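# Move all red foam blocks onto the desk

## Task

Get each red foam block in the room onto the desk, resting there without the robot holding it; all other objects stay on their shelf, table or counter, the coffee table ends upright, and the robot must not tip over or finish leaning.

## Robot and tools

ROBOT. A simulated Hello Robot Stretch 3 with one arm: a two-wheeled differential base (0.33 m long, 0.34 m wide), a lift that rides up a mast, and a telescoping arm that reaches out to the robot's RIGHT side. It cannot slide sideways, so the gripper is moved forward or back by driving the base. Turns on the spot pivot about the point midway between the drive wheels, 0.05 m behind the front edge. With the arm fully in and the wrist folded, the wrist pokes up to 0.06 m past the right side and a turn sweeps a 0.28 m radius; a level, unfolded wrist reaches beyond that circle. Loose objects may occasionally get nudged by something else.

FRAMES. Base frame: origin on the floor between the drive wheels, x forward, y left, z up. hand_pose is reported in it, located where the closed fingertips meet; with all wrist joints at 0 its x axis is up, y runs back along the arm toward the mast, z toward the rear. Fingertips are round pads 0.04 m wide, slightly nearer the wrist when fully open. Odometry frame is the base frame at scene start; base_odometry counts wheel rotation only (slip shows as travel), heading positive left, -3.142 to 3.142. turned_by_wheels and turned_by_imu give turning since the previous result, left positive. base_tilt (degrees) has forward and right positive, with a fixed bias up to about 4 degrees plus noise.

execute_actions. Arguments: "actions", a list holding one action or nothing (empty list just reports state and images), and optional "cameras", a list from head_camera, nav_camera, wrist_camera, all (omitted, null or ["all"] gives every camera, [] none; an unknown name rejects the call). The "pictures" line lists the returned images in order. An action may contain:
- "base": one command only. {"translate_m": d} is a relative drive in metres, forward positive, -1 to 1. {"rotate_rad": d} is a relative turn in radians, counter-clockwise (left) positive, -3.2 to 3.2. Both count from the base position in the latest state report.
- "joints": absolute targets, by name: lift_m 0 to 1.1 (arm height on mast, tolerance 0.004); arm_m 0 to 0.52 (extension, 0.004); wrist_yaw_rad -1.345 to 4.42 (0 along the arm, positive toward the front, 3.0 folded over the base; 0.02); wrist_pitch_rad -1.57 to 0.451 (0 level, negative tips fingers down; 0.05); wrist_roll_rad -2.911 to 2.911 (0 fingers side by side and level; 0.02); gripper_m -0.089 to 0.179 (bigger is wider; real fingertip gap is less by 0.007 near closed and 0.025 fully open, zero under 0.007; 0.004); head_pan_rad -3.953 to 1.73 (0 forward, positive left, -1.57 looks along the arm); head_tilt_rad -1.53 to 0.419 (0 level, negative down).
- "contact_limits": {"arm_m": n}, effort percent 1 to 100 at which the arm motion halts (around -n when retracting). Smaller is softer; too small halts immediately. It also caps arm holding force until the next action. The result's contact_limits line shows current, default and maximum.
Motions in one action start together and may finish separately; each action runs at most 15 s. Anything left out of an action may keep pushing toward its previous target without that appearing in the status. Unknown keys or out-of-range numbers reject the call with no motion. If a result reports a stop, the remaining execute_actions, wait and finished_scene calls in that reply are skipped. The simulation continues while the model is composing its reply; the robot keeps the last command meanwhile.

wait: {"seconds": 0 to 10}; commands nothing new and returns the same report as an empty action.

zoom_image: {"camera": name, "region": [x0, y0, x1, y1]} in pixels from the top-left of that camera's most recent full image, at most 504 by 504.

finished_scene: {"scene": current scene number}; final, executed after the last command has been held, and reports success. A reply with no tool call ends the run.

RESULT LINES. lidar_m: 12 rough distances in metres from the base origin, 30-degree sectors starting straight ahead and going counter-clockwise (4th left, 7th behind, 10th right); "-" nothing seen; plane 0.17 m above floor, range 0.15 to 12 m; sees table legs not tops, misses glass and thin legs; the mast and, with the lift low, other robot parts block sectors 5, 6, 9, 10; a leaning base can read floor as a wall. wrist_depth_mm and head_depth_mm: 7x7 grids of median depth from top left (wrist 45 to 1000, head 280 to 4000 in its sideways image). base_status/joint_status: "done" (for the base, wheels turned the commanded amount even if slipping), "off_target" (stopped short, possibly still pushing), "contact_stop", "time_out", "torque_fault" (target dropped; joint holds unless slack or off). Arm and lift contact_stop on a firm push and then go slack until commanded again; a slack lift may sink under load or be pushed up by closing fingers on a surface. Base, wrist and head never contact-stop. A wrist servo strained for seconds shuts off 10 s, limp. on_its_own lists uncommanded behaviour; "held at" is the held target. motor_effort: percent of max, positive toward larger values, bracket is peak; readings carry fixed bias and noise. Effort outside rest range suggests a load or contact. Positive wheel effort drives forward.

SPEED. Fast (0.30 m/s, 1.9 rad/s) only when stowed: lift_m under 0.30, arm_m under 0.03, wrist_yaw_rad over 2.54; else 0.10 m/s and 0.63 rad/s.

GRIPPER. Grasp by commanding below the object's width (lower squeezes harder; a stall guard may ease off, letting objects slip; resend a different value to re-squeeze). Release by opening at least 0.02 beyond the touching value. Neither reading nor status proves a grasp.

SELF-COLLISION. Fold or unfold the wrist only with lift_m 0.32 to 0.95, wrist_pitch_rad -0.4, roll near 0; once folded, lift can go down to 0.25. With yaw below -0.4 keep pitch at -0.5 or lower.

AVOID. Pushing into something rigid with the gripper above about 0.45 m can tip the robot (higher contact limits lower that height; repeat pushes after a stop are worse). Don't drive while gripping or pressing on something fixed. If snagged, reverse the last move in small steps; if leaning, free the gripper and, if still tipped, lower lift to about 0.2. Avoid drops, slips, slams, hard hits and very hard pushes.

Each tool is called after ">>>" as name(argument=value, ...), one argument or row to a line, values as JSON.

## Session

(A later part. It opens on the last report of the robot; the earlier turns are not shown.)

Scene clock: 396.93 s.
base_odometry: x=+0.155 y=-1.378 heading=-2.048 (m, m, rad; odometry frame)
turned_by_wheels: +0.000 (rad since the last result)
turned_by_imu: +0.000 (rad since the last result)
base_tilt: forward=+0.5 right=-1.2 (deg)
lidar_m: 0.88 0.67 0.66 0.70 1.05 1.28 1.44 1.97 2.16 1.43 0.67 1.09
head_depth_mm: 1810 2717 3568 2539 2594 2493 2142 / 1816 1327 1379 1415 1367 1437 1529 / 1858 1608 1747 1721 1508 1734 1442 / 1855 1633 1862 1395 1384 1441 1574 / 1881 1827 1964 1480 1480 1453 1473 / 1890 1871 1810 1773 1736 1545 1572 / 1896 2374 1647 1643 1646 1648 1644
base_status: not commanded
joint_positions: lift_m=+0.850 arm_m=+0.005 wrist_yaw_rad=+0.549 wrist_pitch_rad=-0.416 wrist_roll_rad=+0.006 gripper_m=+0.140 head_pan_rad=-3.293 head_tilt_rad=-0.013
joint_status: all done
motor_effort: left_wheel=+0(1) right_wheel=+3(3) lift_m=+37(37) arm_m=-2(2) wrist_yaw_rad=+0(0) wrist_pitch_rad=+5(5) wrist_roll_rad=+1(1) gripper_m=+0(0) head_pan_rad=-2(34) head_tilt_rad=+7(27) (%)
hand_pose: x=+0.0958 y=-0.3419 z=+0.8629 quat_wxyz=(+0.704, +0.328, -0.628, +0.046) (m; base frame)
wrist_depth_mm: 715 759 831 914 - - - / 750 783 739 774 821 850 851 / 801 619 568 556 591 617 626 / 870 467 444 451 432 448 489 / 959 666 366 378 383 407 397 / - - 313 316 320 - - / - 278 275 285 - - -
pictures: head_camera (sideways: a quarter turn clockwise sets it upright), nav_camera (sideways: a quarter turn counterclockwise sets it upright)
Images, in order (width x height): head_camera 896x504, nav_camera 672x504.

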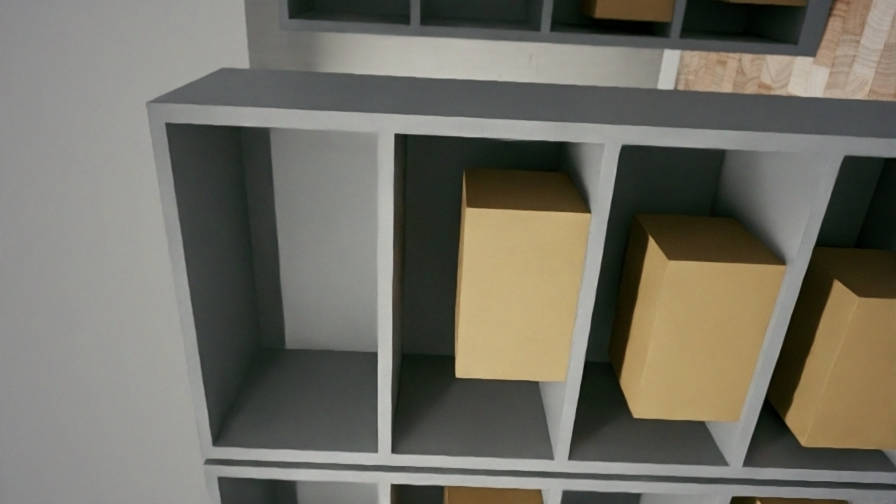

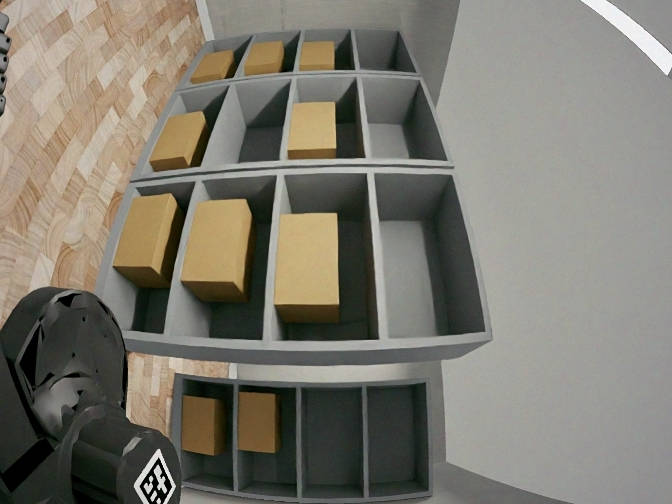

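>>> execute_actions(
  actions=[
    {"joints":{"head_tilt_rad":-0.35,"head_pan_rad":-1.8}},
  ],
  cameras=["head_camera"],
)

>>> zoom_image(
  camera="head_camera",
  region=[340,180,540,400],
)

Scene clock: 401.90 s.
base_odometry: x=+0.155 y=-1.378 heading=-2.048 (m, m, rad; odometry frame)
turned_by_wheels: +0.000 (rad since the last result)
turned_by_imu: +0.000 (rad since the last result)
base_tilt: forward=+0.5 right=-1.1 (deg)
lidar_m: 0.88 0.67 0.66 0.70 1.05 1.28 1.43 1.97 2.16 1.43 0.67 1.09
head_depth_mm: 2560 2707 2849 3010 2501 1839 1436 / 2661 2777 2978 3158 2455 1817 1423 / 2774 2896 3137 2780 2343 1799 1428 / 2519 2754 3057 1714 1159 1729 1413 / 2012 2172 2310 1657 1077 857 1402 / 1685 1771 1899 1661 1069 787 682 / 1437 1509 1583 1580 1050 720 627
base_status: not commanded
joint_positions: lift_m=+0.850 arm_m=+0.005 wrist_yaw_rad=+0.549 wrist_pitch_rad=-0.416 wrist_roll_rad=+0.006 gripper_m=+0.140 head_pan_rad=-1.807 head_tilt_rad=-0.345
joint_status: all done
motor_effort: left_wheel=-2(2) right_wheel=+3(3) lift_m=+37(38) arm_m=-2(1) wrist_yaw_rad=+0(0) wrist_pitch_rad=+5(5) wrist_roll_rad=+1(0) gripper_m=+0(0) head_pan_rad=+3(40) head_tilt_rad=-3(25) (%)
hand_pose: x=+0.0958 y=-0.3419 z=+0.8629 quat_wxyz=(+0.704, +0.328, -0.628, +0.046) (m; base frame)
wrist_depth_mm: 718 774 826 925 - - - / 772 780 745 782 825 838 890 / 768 622 548 584 589 607 642 / 861 472 446 461 431 452 483 / 918 685 369 372 386 401 397 / - - 317 318 325 - - / - 278 276 283 - - -
pictures: head_camera (sideways: a quarter turn clockwise sets it upright)
Images, in order (width x height): head_camera 896x504.

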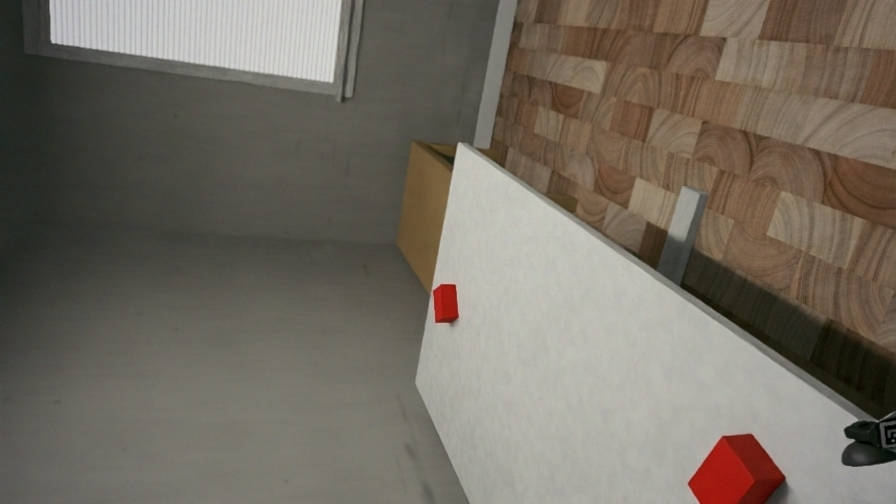

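Region (340, 180, 540, 400) of head_camera's 896x504 image, scaled by 2.291, with more detail than that image has; it fills the left 458 columns of this view, and the rest is white.

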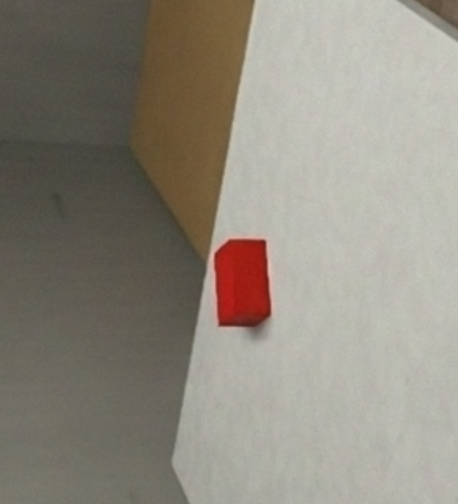

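Both blocks sit fully on the desk.

>>> finished_scene(
  scene=2,
)

The scene is finished: the task was done.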